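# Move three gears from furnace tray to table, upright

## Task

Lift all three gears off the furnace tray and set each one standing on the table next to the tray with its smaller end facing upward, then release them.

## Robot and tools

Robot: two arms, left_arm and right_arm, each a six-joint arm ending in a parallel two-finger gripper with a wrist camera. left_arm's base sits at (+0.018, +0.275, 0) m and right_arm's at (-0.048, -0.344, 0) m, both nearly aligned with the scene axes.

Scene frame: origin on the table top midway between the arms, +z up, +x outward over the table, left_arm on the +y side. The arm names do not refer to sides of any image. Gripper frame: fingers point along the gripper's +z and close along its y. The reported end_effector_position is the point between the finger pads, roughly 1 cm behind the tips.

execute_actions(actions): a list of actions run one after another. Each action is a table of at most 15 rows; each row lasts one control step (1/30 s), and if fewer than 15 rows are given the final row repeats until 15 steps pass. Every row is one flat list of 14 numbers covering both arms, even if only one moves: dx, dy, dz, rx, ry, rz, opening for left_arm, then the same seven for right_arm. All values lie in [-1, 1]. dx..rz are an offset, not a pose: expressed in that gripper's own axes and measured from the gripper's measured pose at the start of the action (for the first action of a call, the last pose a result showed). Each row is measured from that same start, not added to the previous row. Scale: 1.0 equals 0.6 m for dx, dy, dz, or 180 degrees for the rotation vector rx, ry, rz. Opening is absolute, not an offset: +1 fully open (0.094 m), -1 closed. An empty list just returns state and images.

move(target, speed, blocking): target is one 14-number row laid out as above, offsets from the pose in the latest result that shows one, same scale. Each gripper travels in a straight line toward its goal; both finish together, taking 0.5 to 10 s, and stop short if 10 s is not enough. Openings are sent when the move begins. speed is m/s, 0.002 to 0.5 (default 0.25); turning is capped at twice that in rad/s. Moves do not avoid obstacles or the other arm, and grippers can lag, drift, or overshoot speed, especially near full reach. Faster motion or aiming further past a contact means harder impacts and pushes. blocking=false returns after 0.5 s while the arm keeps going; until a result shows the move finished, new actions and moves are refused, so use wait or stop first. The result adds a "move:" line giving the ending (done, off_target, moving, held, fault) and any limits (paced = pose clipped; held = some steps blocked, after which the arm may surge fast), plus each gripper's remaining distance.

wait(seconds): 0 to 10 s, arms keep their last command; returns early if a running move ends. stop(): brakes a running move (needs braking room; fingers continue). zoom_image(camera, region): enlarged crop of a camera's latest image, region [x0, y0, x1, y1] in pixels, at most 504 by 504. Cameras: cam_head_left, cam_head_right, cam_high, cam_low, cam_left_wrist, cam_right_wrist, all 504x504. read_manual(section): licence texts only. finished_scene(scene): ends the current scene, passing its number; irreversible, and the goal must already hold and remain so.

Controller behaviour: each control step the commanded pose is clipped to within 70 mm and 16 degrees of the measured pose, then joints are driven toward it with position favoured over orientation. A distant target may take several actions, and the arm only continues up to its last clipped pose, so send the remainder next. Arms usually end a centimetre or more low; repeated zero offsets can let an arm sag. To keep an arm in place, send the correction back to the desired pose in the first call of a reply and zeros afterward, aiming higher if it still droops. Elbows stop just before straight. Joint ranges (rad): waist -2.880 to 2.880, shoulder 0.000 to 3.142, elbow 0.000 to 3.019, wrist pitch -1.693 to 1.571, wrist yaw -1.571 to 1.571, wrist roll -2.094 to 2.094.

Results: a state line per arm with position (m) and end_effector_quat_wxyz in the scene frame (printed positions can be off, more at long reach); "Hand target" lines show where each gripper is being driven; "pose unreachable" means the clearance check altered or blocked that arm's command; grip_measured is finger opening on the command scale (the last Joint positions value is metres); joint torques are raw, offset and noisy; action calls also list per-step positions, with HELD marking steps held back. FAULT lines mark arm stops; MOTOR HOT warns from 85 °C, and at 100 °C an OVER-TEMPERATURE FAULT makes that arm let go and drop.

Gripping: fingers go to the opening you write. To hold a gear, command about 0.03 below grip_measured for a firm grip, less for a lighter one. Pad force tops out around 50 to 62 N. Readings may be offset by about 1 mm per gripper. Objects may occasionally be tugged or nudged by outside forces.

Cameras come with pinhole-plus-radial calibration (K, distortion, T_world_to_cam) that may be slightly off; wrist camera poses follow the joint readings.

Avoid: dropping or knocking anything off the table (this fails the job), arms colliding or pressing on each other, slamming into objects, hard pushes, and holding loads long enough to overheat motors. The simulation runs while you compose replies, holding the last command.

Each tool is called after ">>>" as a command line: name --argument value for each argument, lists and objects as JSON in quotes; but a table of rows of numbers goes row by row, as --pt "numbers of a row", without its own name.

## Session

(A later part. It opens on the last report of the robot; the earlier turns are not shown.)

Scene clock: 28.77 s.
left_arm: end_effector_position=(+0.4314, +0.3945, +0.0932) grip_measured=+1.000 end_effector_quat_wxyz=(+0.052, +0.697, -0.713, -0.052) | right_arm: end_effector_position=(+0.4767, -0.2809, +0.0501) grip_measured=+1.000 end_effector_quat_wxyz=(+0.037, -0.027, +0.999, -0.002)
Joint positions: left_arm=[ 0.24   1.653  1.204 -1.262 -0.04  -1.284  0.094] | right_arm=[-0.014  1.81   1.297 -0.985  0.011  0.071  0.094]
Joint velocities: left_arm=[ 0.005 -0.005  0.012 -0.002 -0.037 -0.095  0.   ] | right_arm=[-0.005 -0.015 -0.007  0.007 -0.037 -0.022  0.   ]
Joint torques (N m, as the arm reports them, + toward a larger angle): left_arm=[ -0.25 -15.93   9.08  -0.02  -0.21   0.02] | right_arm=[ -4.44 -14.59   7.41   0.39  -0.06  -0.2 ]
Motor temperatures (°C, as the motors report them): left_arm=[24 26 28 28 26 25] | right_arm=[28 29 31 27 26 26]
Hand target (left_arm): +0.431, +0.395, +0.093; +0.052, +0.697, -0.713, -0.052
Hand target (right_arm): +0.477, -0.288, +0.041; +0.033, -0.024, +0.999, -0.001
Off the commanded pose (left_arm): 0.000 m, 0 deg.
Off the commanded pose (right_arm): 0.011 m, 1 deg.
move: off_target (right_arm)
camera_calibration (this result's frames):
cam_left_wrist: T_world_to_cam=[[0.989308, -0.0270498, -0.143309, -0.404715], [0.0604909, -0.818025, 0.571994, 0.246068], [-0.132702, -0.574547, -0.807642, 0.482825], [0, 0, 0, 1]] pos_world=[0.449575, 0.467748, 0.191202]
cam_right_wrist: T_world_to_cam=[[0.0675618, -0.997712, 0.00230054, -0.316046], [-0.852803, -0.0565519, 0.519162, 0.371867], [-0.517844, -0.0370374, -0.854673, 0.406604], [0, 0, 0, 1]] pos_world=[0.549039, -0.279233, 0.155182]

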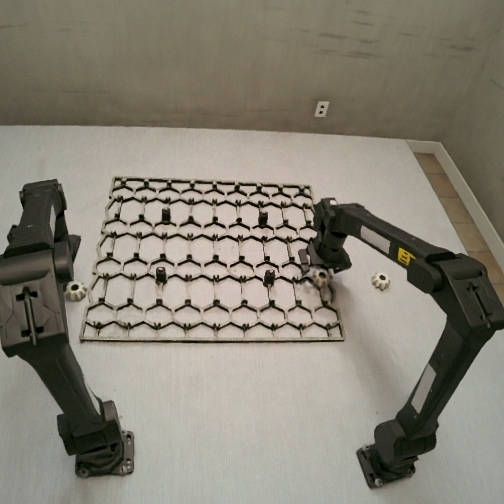

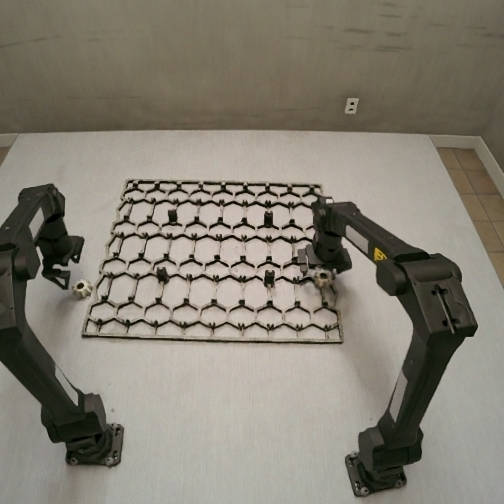

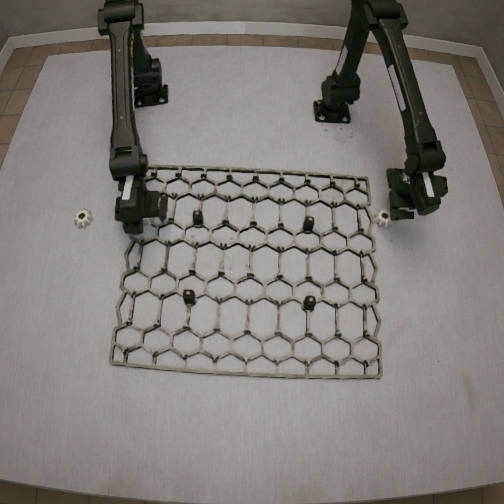

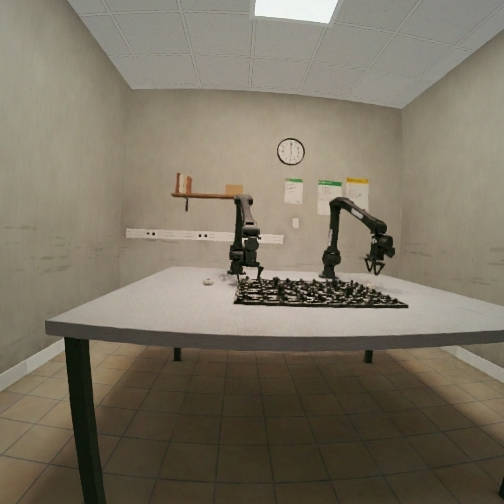

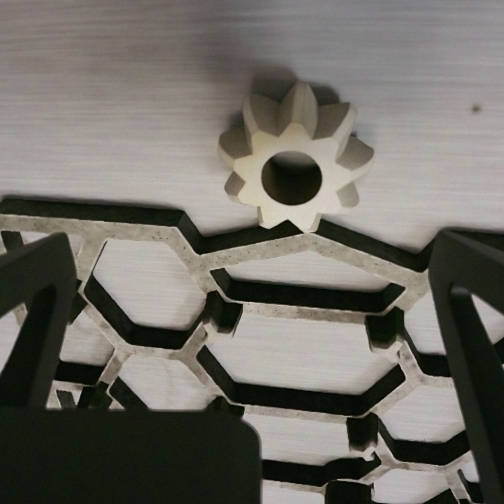

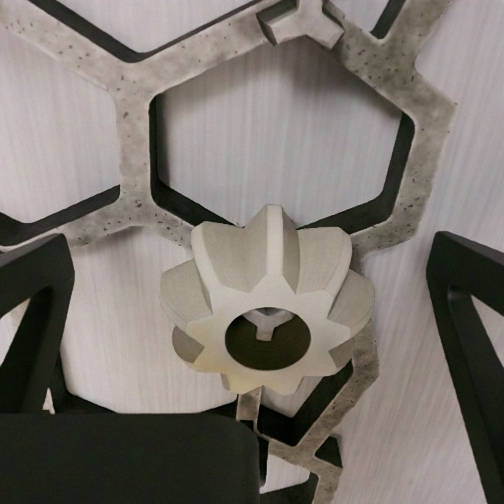

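>>> move --target '[0,0,0,0,0,0,1, 0.025,-0.01,0.045,0,0.02,0,1]' --speed 0.06

>>> move --target '[0,0,0,0,0,0,1, 0,0,0,0,0,0,-1]'

Scene clock: 29.70 s.
left_arm: end_effector_position=(+0.4314, +0.3945, +0.0932) grip_measured=+1.000 end_effector_quat_wxyz=(+0.052, +0.697, -0.713, -0.052) | right_arm: end_effector_position=(+0.4695, -0.2822, +0.0372) grip_measured=+1.000 end_effector_quat_wxyz=(+0.022, -0.027, +0.999, -0.002)
Joint positions: left_arm=[ 0.24   1.653  1.204 -1.262 -0.04  -1.284  0.094] | right_arm=[-0.016  1.826  1.284 -0.985  0.009  0.07   0.094]
Joint velocities: left_arm=[ 0.005 -0.015  0.007 -0.007 -0.081  0.022  0.   ] | right_arm=[-0.015 -0.005  0.022  0.002 -0.051 -0.081  0.   ]
Joint torques (N m, as the arm reports them, + toward a larger angle): left_arm=[ -0.5  -15.2    8.94  -0.27  -0.2    0.04] | right_arm=[ -3.63 -14.02   6.97   0.06  -0.02  -0.16]
Motor temperatures (°C, as the motors report them): left_arm=[24 26 28 28 26 25] | right_arm=[28 29 31 27 26 26]
Hand target (left_arm): +0.431, +0.395, +0.093; +0.052, +0.697, -0.713, -0.052
Hand target (right_arm): +0.464, -0.287, +0.022; +0.006, -0.027, +1.000, -0.003
Off the commanded pose (left_arm): 0.000 m, 0 deg.
Off the commanded pose (right_arm): 0.017 m, 2 deg.
move: off_target (right_arm)
camera_calibration (this result's frames):
cam_left_wrist: T_world_to_cam=[[0.989308, -0.0270498, -0.143309, -0.404715], [0.0604909, -0.818025, 0.571994, 0.246068], [-0.132702, -0.574547, -0.807642, 0.482825], [0, 0, 0, 1]] pos_world=[0.449575, 0.467748, 0.191202]
cam_right_wrist: T_world_to_cam=[[0.067375, -0.997726, 0.00177579, -0.316732], [-0.836962, -0.0555498, 0.544435, 0.364261], [-0.543098, -0.0381676, -0.838801, 0.402808], [0, 0, 0, 1]] pos_world=[0.544976, -0.280403, 0.140122]

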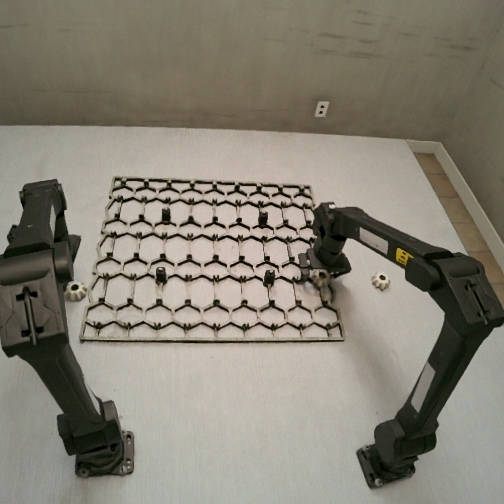

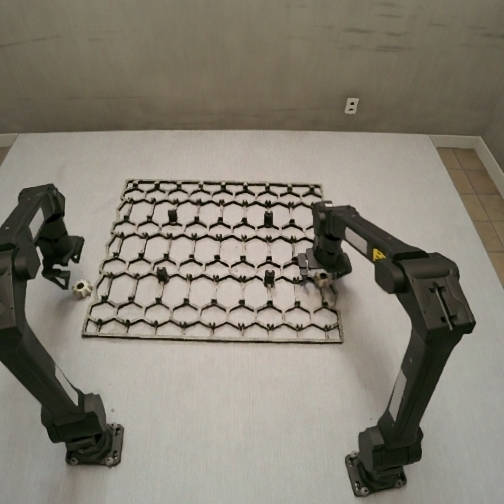

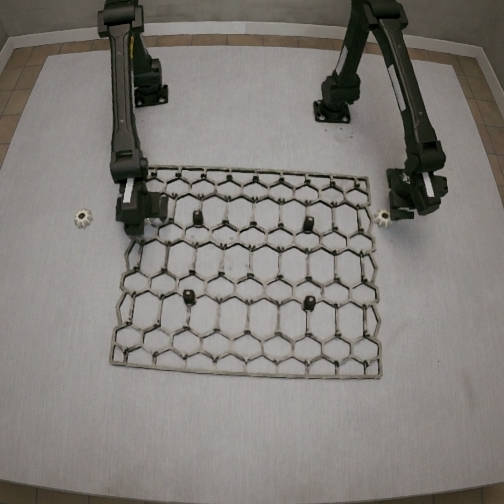

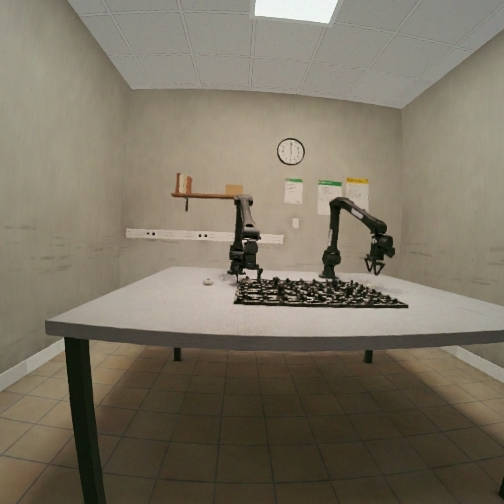

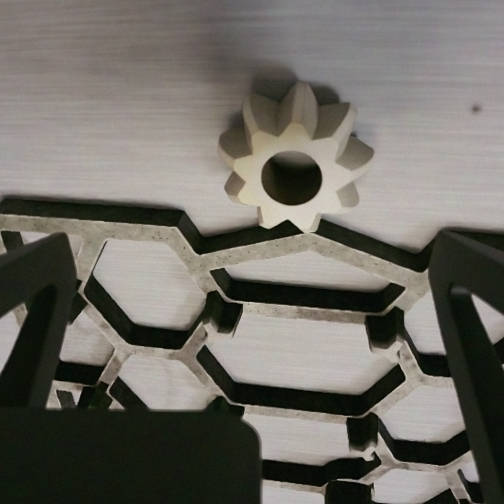

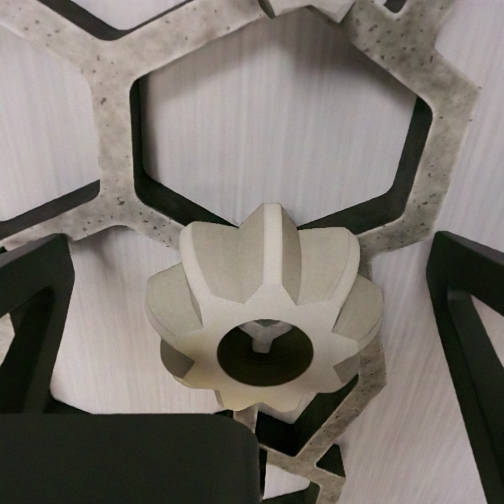

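Scene clock: 30.20 s.
left_arm: end_effector_position=(+0.4314, +0.3945, +0.0932) grip_measured=+1.000 end_effector_quat_wxyz=(+0.052, +0.697, -0.713, -0.052) | right_arm: end_effector_position=(+0.4698, -0.2843, +0.0372) grip_measured=+0.219 end_effector_quat_wxyz=(+0.023, -0.026, +0.999, -0.005)
Joint positions: left_arm=[ 0.24   1.653  1.204 -1.262 -0.04  -1.284  0.094] | right_arm=[-0.018  1.826  1.284 -0.985  0.014  0.069  0.057]
Joint velocities: left_arm=[ 0.005 -0.005 -0.002 -0.007  0.081 -0.007  0.   ] | right_arm=[-0.024 -0.015  0.017 -0.007 -0.095  0.022  0.001]
Joint torques (N m, as the arm reports them, + toward a larger angle): left_arm=[ -0.63 -15.06   8.93   0.    -0.19   0.04] | right_arm=[ -3.23 -15.9    7.6    0.12  -0.19  -0.06]
Motor temperatures (°C, as the motors report them): left_arm=[24 26 28 28 26 25] | right_arm=[28 29 31 27 26 26]
Hand target (left_arm): +0.431, +0.395, +0.093; +0.052, +0.697, -0.713, -0.052
Hand target (right_arm): +0.470, -0.282, +0.037; +0.022, -0.027, +0.999, -0.002
Off the commanded pose (left_arm): 0.000 m, 0 deg.
Off the commanded pose (right_arm): 0.002 m, 0 deg.
move: done
camera_calibration (this result's frames):
cam_left_wrist: T_world_to_cam=[[0.989308, -0.0270498, -0.143309, -0.404715], [0.0604909, -0.818025, 0.571994, 0.246068], [-0.132702, -0.574547, -0.807642, 0.482825], [0, 0, 0, 1]] pos_world=[0.449575, 0.467748, 0.191202]
cam_right_wrist: T_world_to_cam=[[0.0656131, -0.99782, 0.00713705, -0.318238], [-0.837408, -0.0511726, 0.544178, 0.365813], [-0.542626, -0.0416818, -0.838939, 0.401658], [0, 0, 0, 1]] pos_world=[0.545165, -0.282083, 0.140171]

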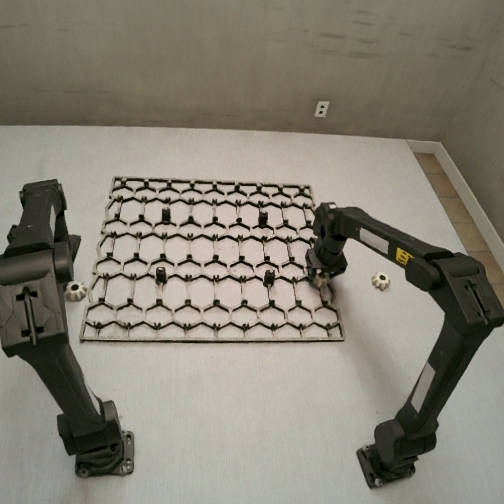

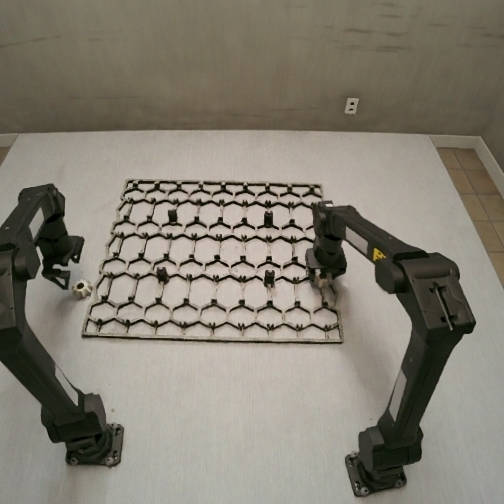

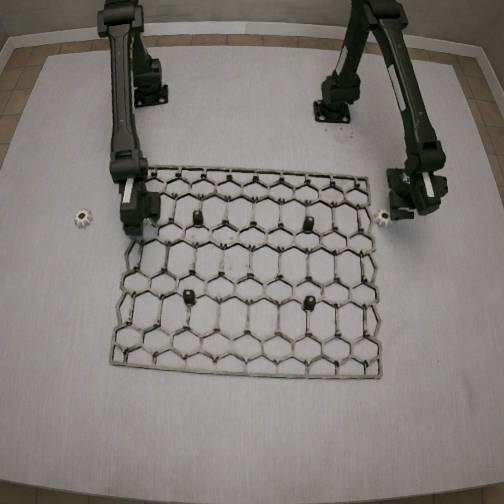

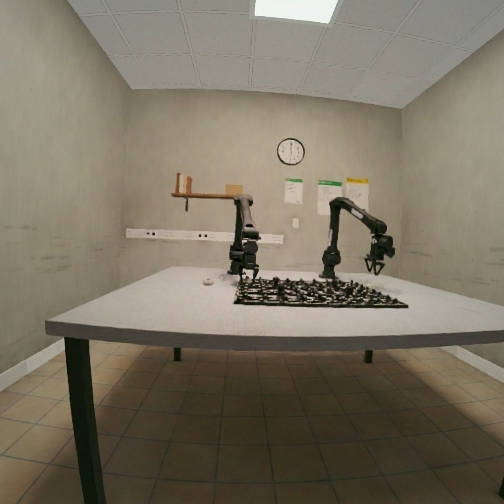

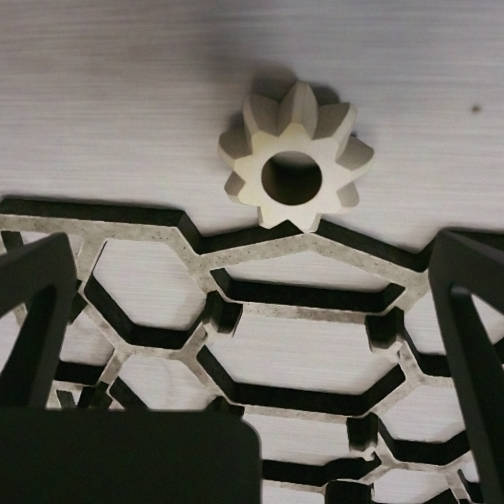

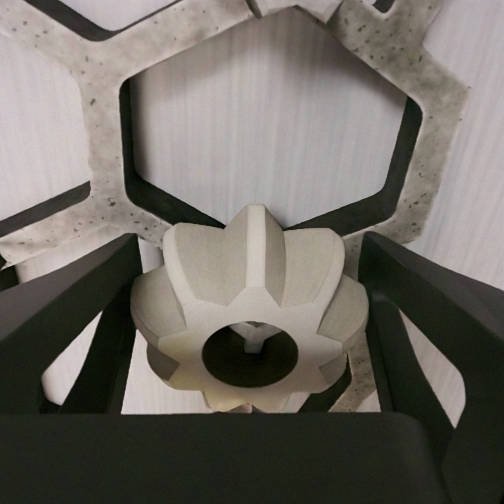

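>>> move --target '[0,0,0,0,0,0,1, 0,0,-0.17,0,-0.02,0,-1]' --speed 0.12

>>> move --target '[0,0,0,0,0,0,1, 0.19,-0.24,-0.03,0,-0.02,0,-1]' --speed 0.2

Scene clock: 31.60 s.
left_arm: end_effector_position=(+0.4314, +0.3945, +0.0932) grip_measured=+1.000 end_effector_quat_wxyz=(+0.052, +0.697, -0.713, -0.052) | right_arm: end_effector_position=(+0.4403, -0.2887, +0.1006) grip_measured=+0.219 end_effector_quat_wxyz=(+0.010, -0.026, +1.000, -0.009)
Joint positions: left_arm=[ 0.24   1.653  1.204 -1.262 -0.04  -1.284  0.094] | right_arm=[-0.018  1.695  1.287 -1.144  0.019  0.069  0.057]
Joint velocities: left_arm=[-0.005  0.005 -0.002 -0.012  0.051 -0.037  0.   ] | right_arm=[-0.015 -0.005  0.002 -0.002 -0.007  0.022 -0.   ]
Joint torques (N m, as the arm reports them, + toward a larger angle): left_arm=[ -0.91 -15.2    8.89  -0.32  -0.19   0.03] | right_arm=[ -2.57 -17.22  13.9   -0.55   0.08  -0.1 ]
Motor temperatures (°C, as the motors report them): left_arm=[24 26 28 28 26 25] | right_arm=[28 29 31 27 26 26]
Hand target (left_arm): +0.431, +0.395, +0.093; +0.052, +0.697, -0.713, -0.052
Hand target (right_arm): +0.463, -0.284, +0.140; +0.054, -0.026, +0.998, -0.004
Off the commanded pose (left_arm): 0.000 m, 0 deg.
Off the commanded pose (right_arm): 0.046 m, 5 deg.
move: off_target (right_arm); limits=paced
camera_calibration (this result's frames):
cam_left_wrist: T_world_to_cam=[[0.989308, -0.0270498, -0.143309, -0.404715], [0.0604909, -0.818025, 0.571994, 0.246068], [-0.132702, -0.574547, -0.807642, 0.482825], [0, 0, 0, 1]] pos_world=[0.449575, 0.467748, 0.191202]
cam_right_wrist: T_world_to_cam=[[0.0657158, -0.997752, 0.0131028, -0.321755], [-0.823862, -0.0468449, 0.564851, 0.299656], [-0.562967, -0.0479145, -0.825089, 0.444397], [0, 0, 0, 1]] pos_world=[0.5182, -0.285702, 0.201622]

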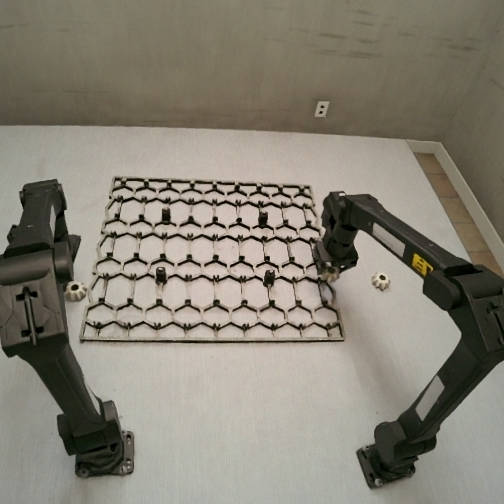

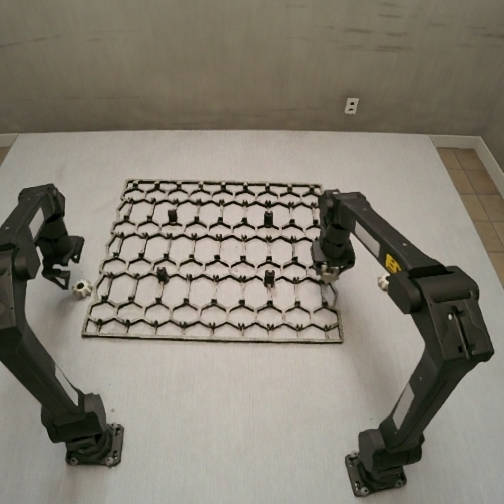

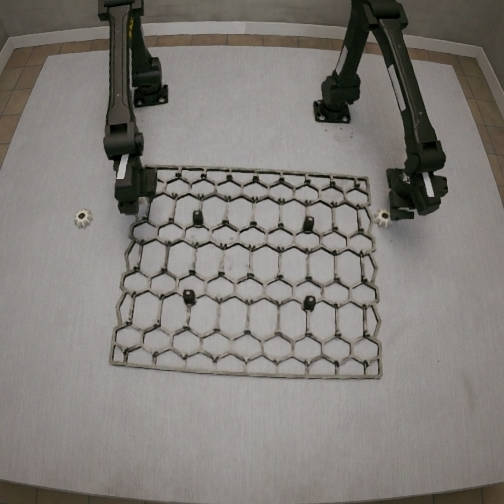

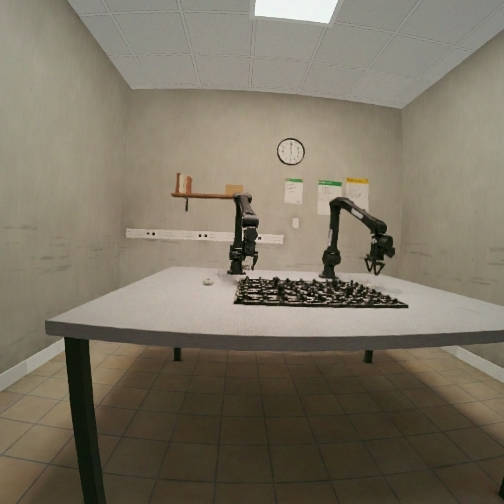

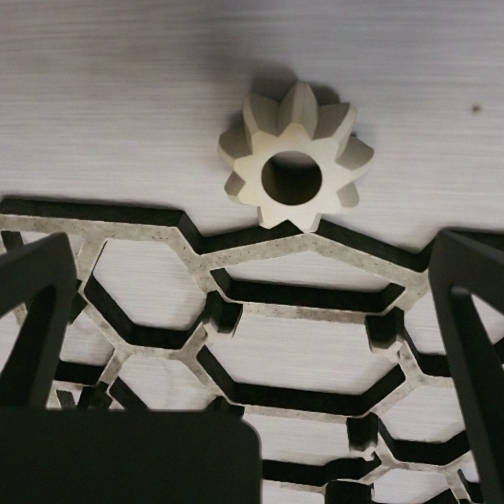

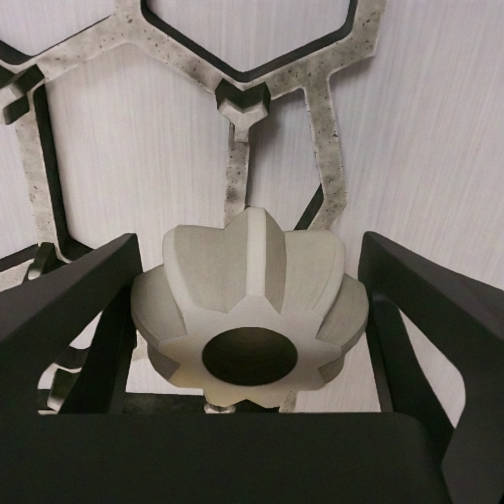

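Scene clock: 33.10 s.
left_arm: end_effector_position=(+0.4314, +0.3945, +0.0932) grip_measured=+1.000 end_effector_quat_wxyz=(+0.052, +0.697, -0.713, -0.052) | right_arm: end_effector_position=(+0.3284, -0.4377, +0.1023) grip_measured=+0.219 end_effector_quat_wxyz=(+0.014, -0.021, +1.000, -0.006)
Joint positions: left_arm=[ 0.24   1.653  1.204 -1.262 -0.04  -1.284  0.094] | right_arm=[-0.379  1.432  0.98  -1.089  0.005 -0.282  0.057]
Joint velocities: left_arm=[-0.015 -0.005 -0.027 -0.002  0.007 -0.037  0.   ] | right_arm=[ 0.015  0.005 -0.002  0.002 -0.095  0.022 -0.001]
Joint torques (N m, as the arm reports them, + toward a larger angle): left_arm=[ -0.7  -15.09   8.96  -0.26  -0.17  -0.01] | right_arm=[ -3.06 -13.01   8.63   0.33  -0.13  -0.15]
Motor temperatures (°C, as the motors report them): left_arm=[24 26 28 28 26 25] | right_arm=[28 29 31 27 26 26]
Hand target (left_arm): +0.431, +0.395, +0.093; +0.052, +0.697, -0.713, -0.052
Hand target (right_arm): +0.333, -0.439, +0.119; +0.040, -0.026, +0.999, -0.011
Off the commanded pose (left_arm): 0.000 m, 0 deg.
Off the commanded pose (right_arm): 0.017 m, 3 deg.
move: off_target (right_arm)
camera_calibration (this result's frames):
cam_left_wrist: T_world_to_cam=[[0.989308, -0.0270498, -0.143309, -0.404715], [0.0604909, -0.818025, 0.571994, 0.246068], [-0.132702, -0.574547, -0.807642, 0.482825], [0, 0, 0, 1]] pos_world=[0.449575, 0.467748, 0.191202]
cam_right_wrist: T_world_to_cam=[[0.0563383, -0.998374, 0.00865391, -0.459863], [-0.828216, -0.0418922, 0.558841, 0.203662], [-0.55757, -0.0386514, -0.82923, 0.37842], [0, 0, 0, 1]] pos_world=[0.40558, -0.435957, 0.203962]

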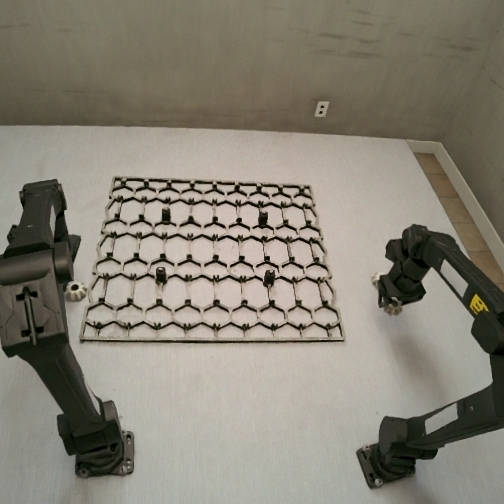

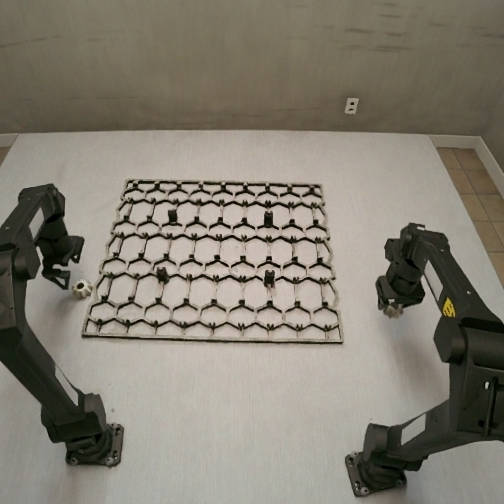

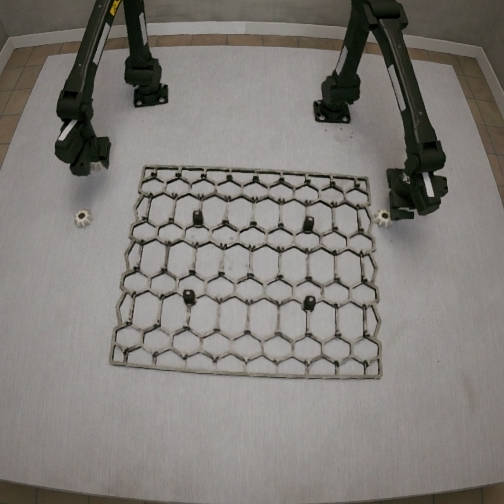

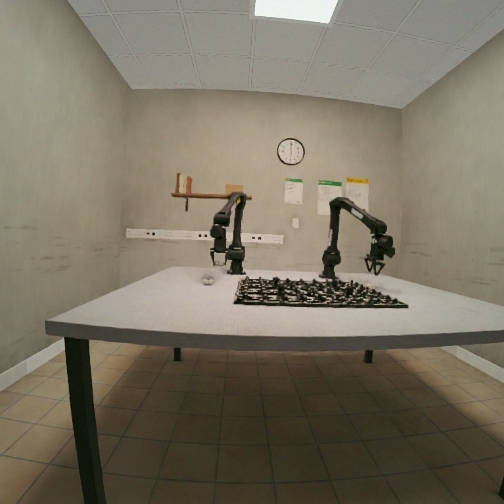

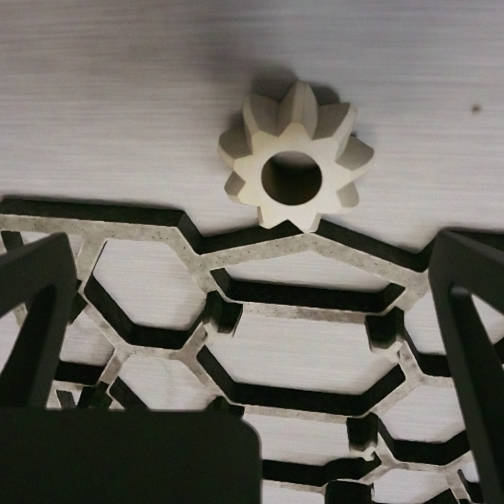

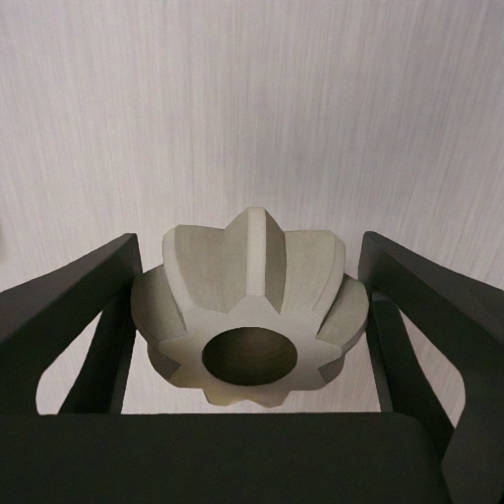

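Lower to ~0.022.

>>> move --target '[0,0,0,0,0,0,1, 0,0,0.14,0,0,0,-1]' --speed 0.08

Scene clock: 34.57 s.
left_arm: end_effector_position=(+0.4314, +0.3945, +0.0932) grip_measured=+1.000 end_effector_quat_wxyz=(+0.052, +0.697, -0.713, -0.052) | right_arm: end_effector_position=(+0.3285, -0.4378, +0.0187) grip_measured=+0.219 end_effector_quat_wxyz=(+0.010, -0.022, +1.000, -0.005)
Joint positions: left_arm=[ 0.24   1.653  1.204 -1.262 -0.04  -1.284  0.094] | right_arm=[-0.379  1.57   0.874 -0.854  0.005 -0.283  0.057]
Joint velocities: left_arm=[-0.005 -0.005  0.012  0.002 -0.022  0.037  0.   ] | right_arm=[ 0.005 -0.005 -0.022  0.017  0.022 -0.081  0.   ]
Joint torques (N m, as the arm reports them, + toward a larger angle): left_arm=[ -0.08 -14.93   8.88  -0.25  -0.2    0.02] | right_arm=[ -3.71 -10.98   6.99   0.71   0.01  -0.06]
Motor temperatures (°C, as the motors report them): left_arm=[24 26 28 28 26 25] | right_arm=[28 29 30 27 26 26]
Hand target (left_arm): +0.431, +0.395, +0.093; +0.052, +0.697, -0.713, -0.052
Hand target (right_arm): +0.331, -0.438, +0.018; +0.014, -0.021, +1.000, -0.006
Off the commanded pose (left_arm): 0.000 m, 0 deg.
Off the commanded pose (right_arm): 0.002 m, 1 deg.
move: done
camera_calibration (this result's frames):
cam_left_wrist: T_world_to_cam=[[0.989308, -0.0270498, -0.143309, -0.404715], [0.0604909, -0.818025, 0.571994, 0.246068], [-0.132702, -0.574547, -0.807642, 0.482825], [0, 0, 0, 1]] pos_world=[0.449575, 0.467748, 0.191202]
cam_right_wrist: T_world_to_cam=[[0.0579166, -0.9983, 0.00648794, -0.459687], [-0.823297, -0.0440861, 0.565896, 0.247789], [-0.564648, -0.0381163, -0.824451, 0.311593], [0, 0, 0, 1]] pos_world=[0.406567, -0.436105, 0.119653]

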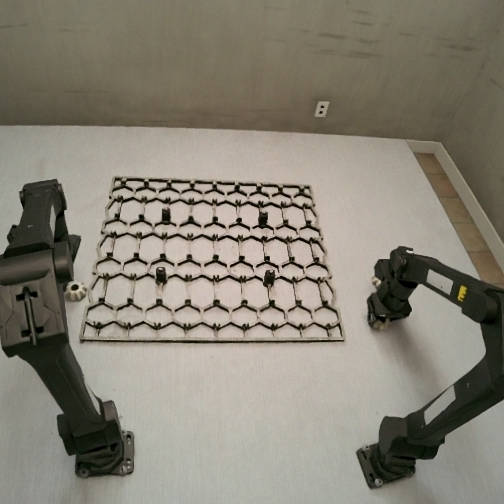

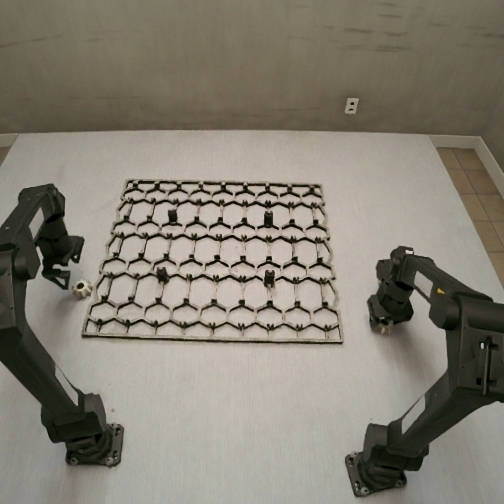

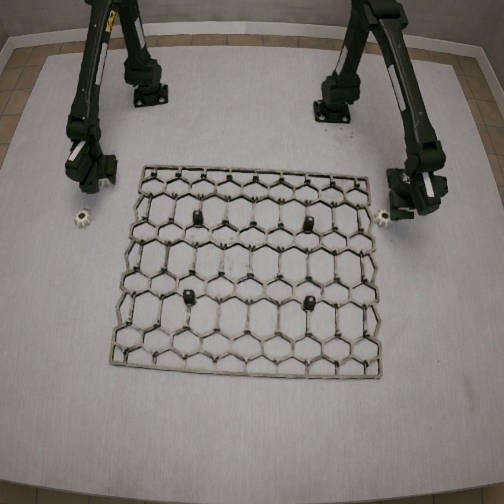

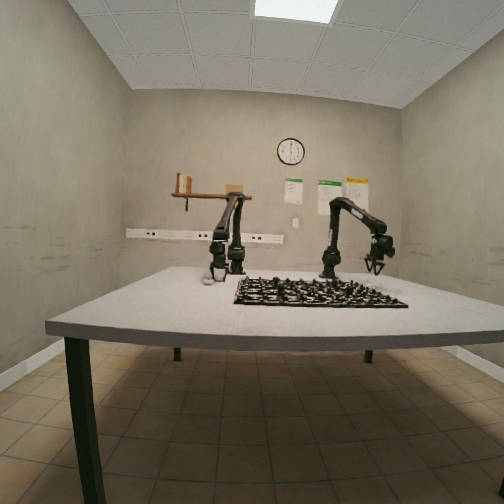

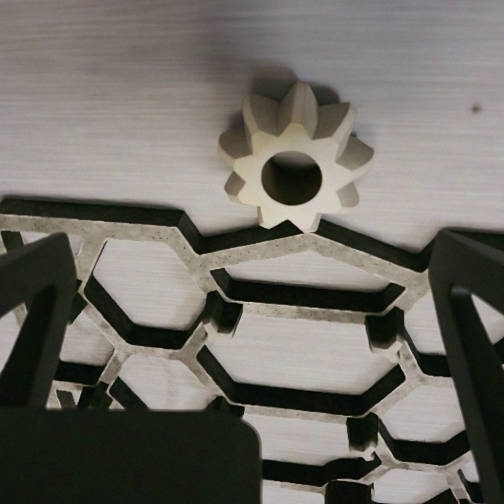

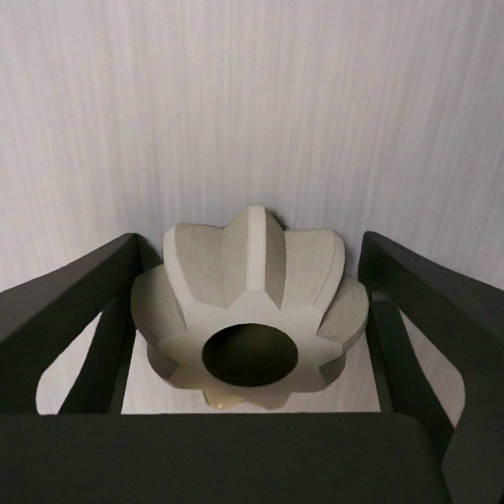

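>>> move --target '[0,0,0,0,0,0,1, 0,0,0,0,0,0,1]'

>>> move --target '[0,0,0,0,0,0,1, 0,0,-0.15,0,0,0,1]' --speed 0.15

Scene clock: 35.37 s.
left_arm: end_effector_position=(+0.4314, +0.3945, +0.0932) grip_measured=+1.000 end_effector_quat_wxyz=(+0.052, +0.697, -0.713, -0.052) | right_arm: end_effector_position=(+0.3285, -0.4378, +0.0187) grip_measured=+1.000 end_effector_quat_wxyz=(+0.010, -0.022, +1.000, -0.005)
Joint positions: left_arm=[ 0.24   1.653  1.204 -1.262 -0.04  -1.284  0.094] | right_arm=[-0.379  1.57   0.874 -0.854  0.005 -0.283  0.094]
Joint velocities: left_arm=[-0.005 -0.015 -0.017 -0.002 -0.051  0.081  0.   ] | right_arm=[-0.015 -0.005 -0.022  0.012 -0.066  0.037  0.   ]
Joint torques (N m, as the arm reports them, + toward a larger angle): left_arm=[ -0.32 -14.78   9.02  -0.3   -0.21   0.04] | right_arm=[ -3.12 -10.03   6.78   0.01  -0.03  -0.08]
Motor temperatures (°C, as the motors report them): left_arm=[24 26 28 28 26 25] | right_arm=[28 29 30 27 26 26]
Hand target (left_arm): +0.431, +0.395, +0.093; +0.052, +0.697, -0.713, -0.052
Hand target (right_arm): +0.328, -0.438, +0.019; +0.010, -0.022, +1.000, -0.005
Off the commanded pose (left_arm): 0.000 m, 0 deg.
Off the commanded pose (right_arm): 0.000 m, 0 deg.
move: done
camera_calibration (this result's frames):
cam_left_wrist: T_world_to_cam=[[0.989308, -0.0270498, -0.143309, -0.404715], [0.0604909, -0.818025, 0.571994, 0.246068], [-0.132702, -0.574547, -0.807642, 0.482825], [0, 0, 0, 1]] pos_world=[0.449575, 0.467748, 0.191202]
cam_right_wrist: T_world_to_cam=[[0.0579166, -0.9983, 0.00648794, -0.459687], [-0.823297, -0.0440861, 0.565896, 0.247789], [-0.564648, -0.0381163, -0.824451, 0.311593], [0, 0, 0, 1]] pos_world=[0.406567, -0.436105, 0.119653]

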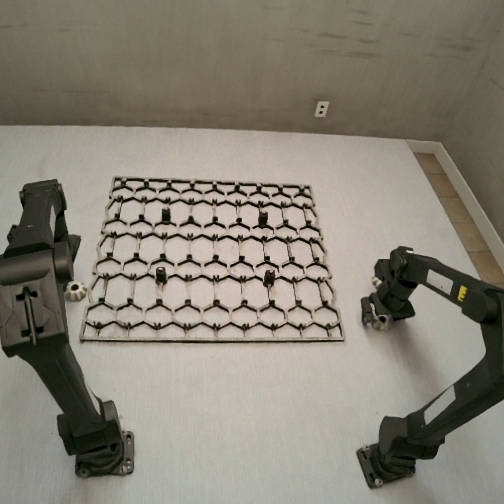

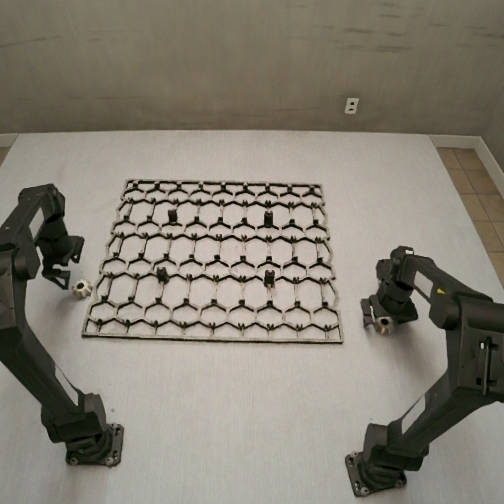

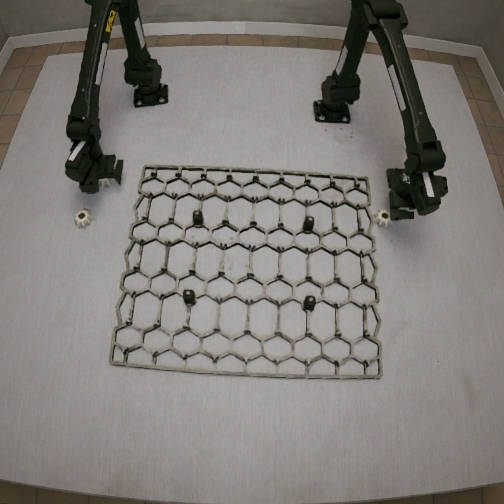

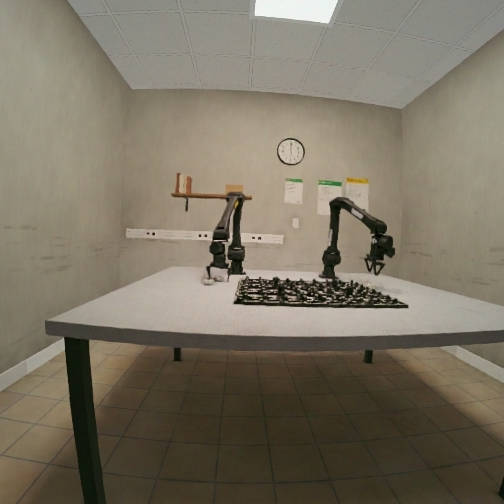

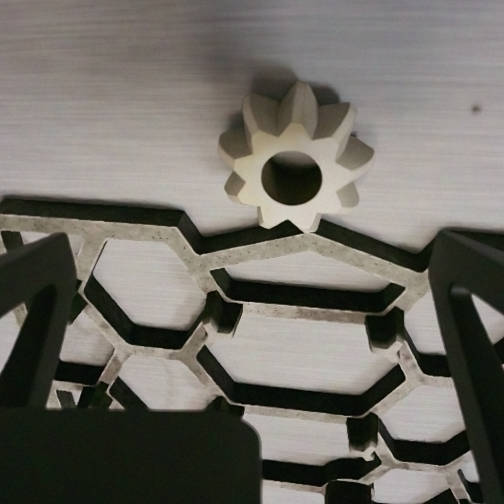

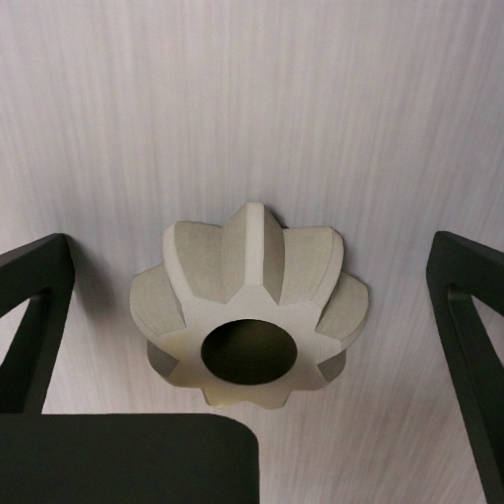

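Scene clock: 36.37 s.
left_arm: end_effector_position=(+0.4314, +0.3945, +0.0932) grip_measured=+1.000 end_effector_quat_wxyz=(+0.052, +0.697, -0.713, -0.052) | right_arm: end_effector_position=(+0.3080, -0.4328, +0.0876) grip_measured=+1.000 end_effector_quat_wxyz=(-0.017, -0.022, +1.000, +0.002)
Joint positions: left_arm=[ 0.24   1.653  1.204 -1.262 -0.04  -1.284  0.094] | right_arm=[-0.379  1.438  0.942 -1.108  0.005 -0.283  0.094]
Joint velocities: left_arm=[-0.015 -0.005  0.017 -0.017  0.051 -0.007  0.   ] | right_arm=[-0.005 -0.015 -0.007 -0.027 -0.022  0.037  0.   ]
Joint torques (N m, as the arm reports them, + toward a larger angle): left_arm=[ -0.88 -14.86   9.03  -0.21  -0.2    0.03] | right_arm=[ -3.27 -10.63  11.86  -0.48   0.01  -0.12]
Motor temperatures (°C, as the motors report them): left_arm=[24 26 28 28 26 25] | right_arm=[28 29 31 27 26 26]
Hand target (left_arm): +0.431, +0.395, +0.093; +0.052, +0.697, -0.713, -0.052
Hand target (right_arm): +0.326, -0.437, +0.109; +0.010, -0.022, +1.000, -0.005
Off the commanded pose (left_arm): 0.000 m, 0 deg.
Off the commanded pose (right_arm): 0.028 m, 3 deg.
move: off_target (right_arm)
camera_calibration (this result's frames):
cam_left_wrist: T_world_to_cam=[[0.989308, -0.0270498, -0.143309, -0.404715], [0.0604909, -0.818025, 0.571994, 0.246068], [-0.132702, -0.574547, -0.807642, 0.482825], [0, 0, 0, 1]] pos_world=[0.449575, 0.467748, 0.191202]
cam_right_wrist: T_world_to_cam=[[0.0578401, -0.998282, -0.00939668, -0.452533], [-0.792409, -0.0516331, 0.607801, 0.175694], [-0.607242, -0.0277093, -0.794034, 0.372022], [0, 0, 0, 1]] pos_world=[0.391304, -0.432376, 0.184359]

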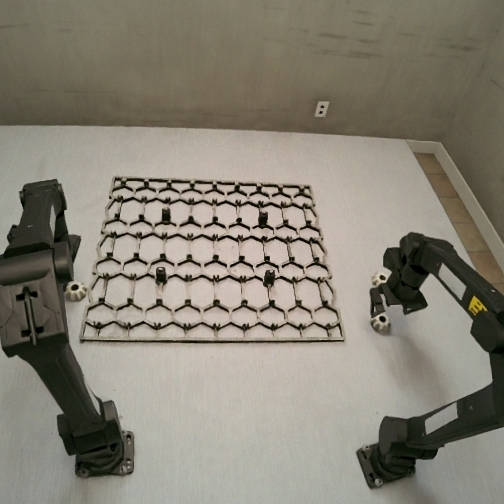

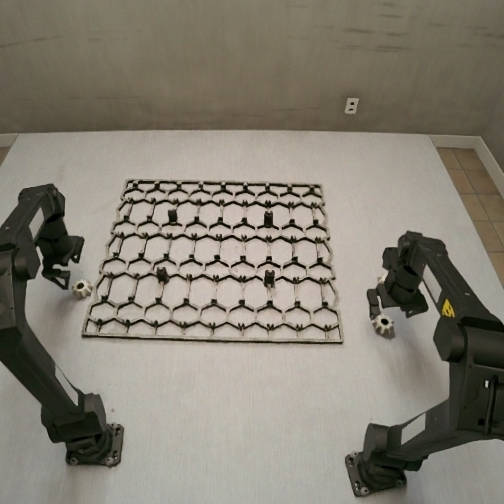

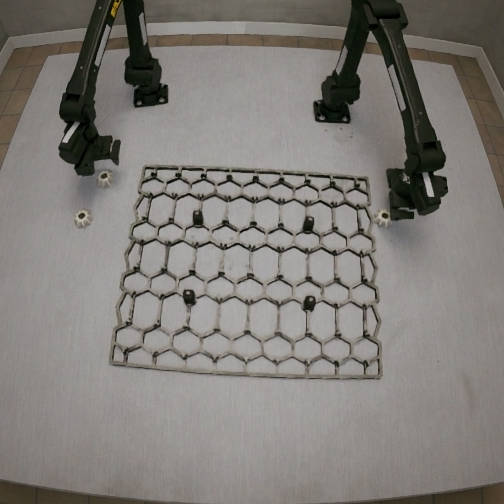

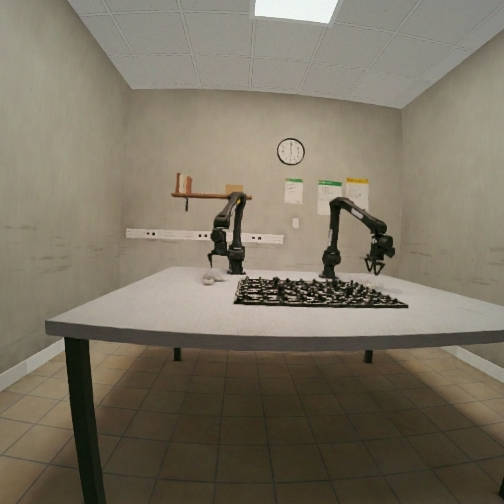

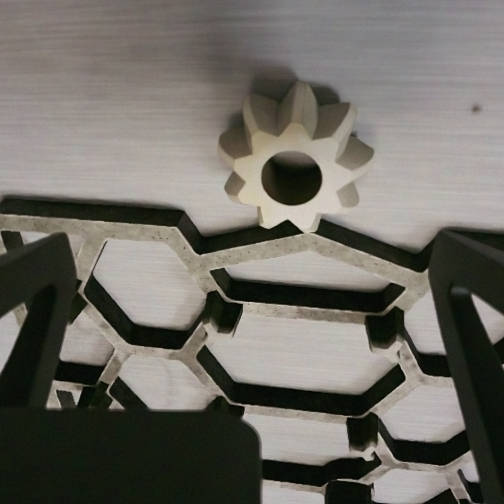

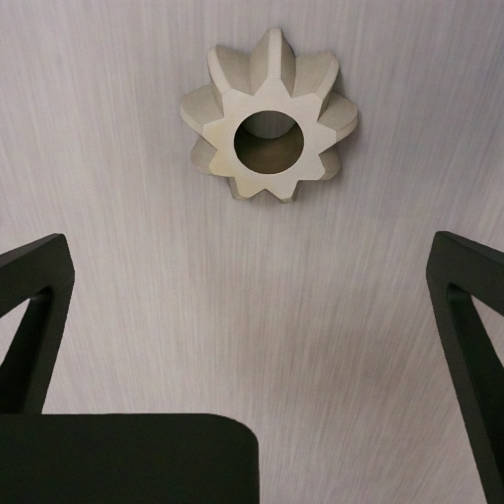

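>>> finished_scene --scene 1

The scene is finished: the task was done.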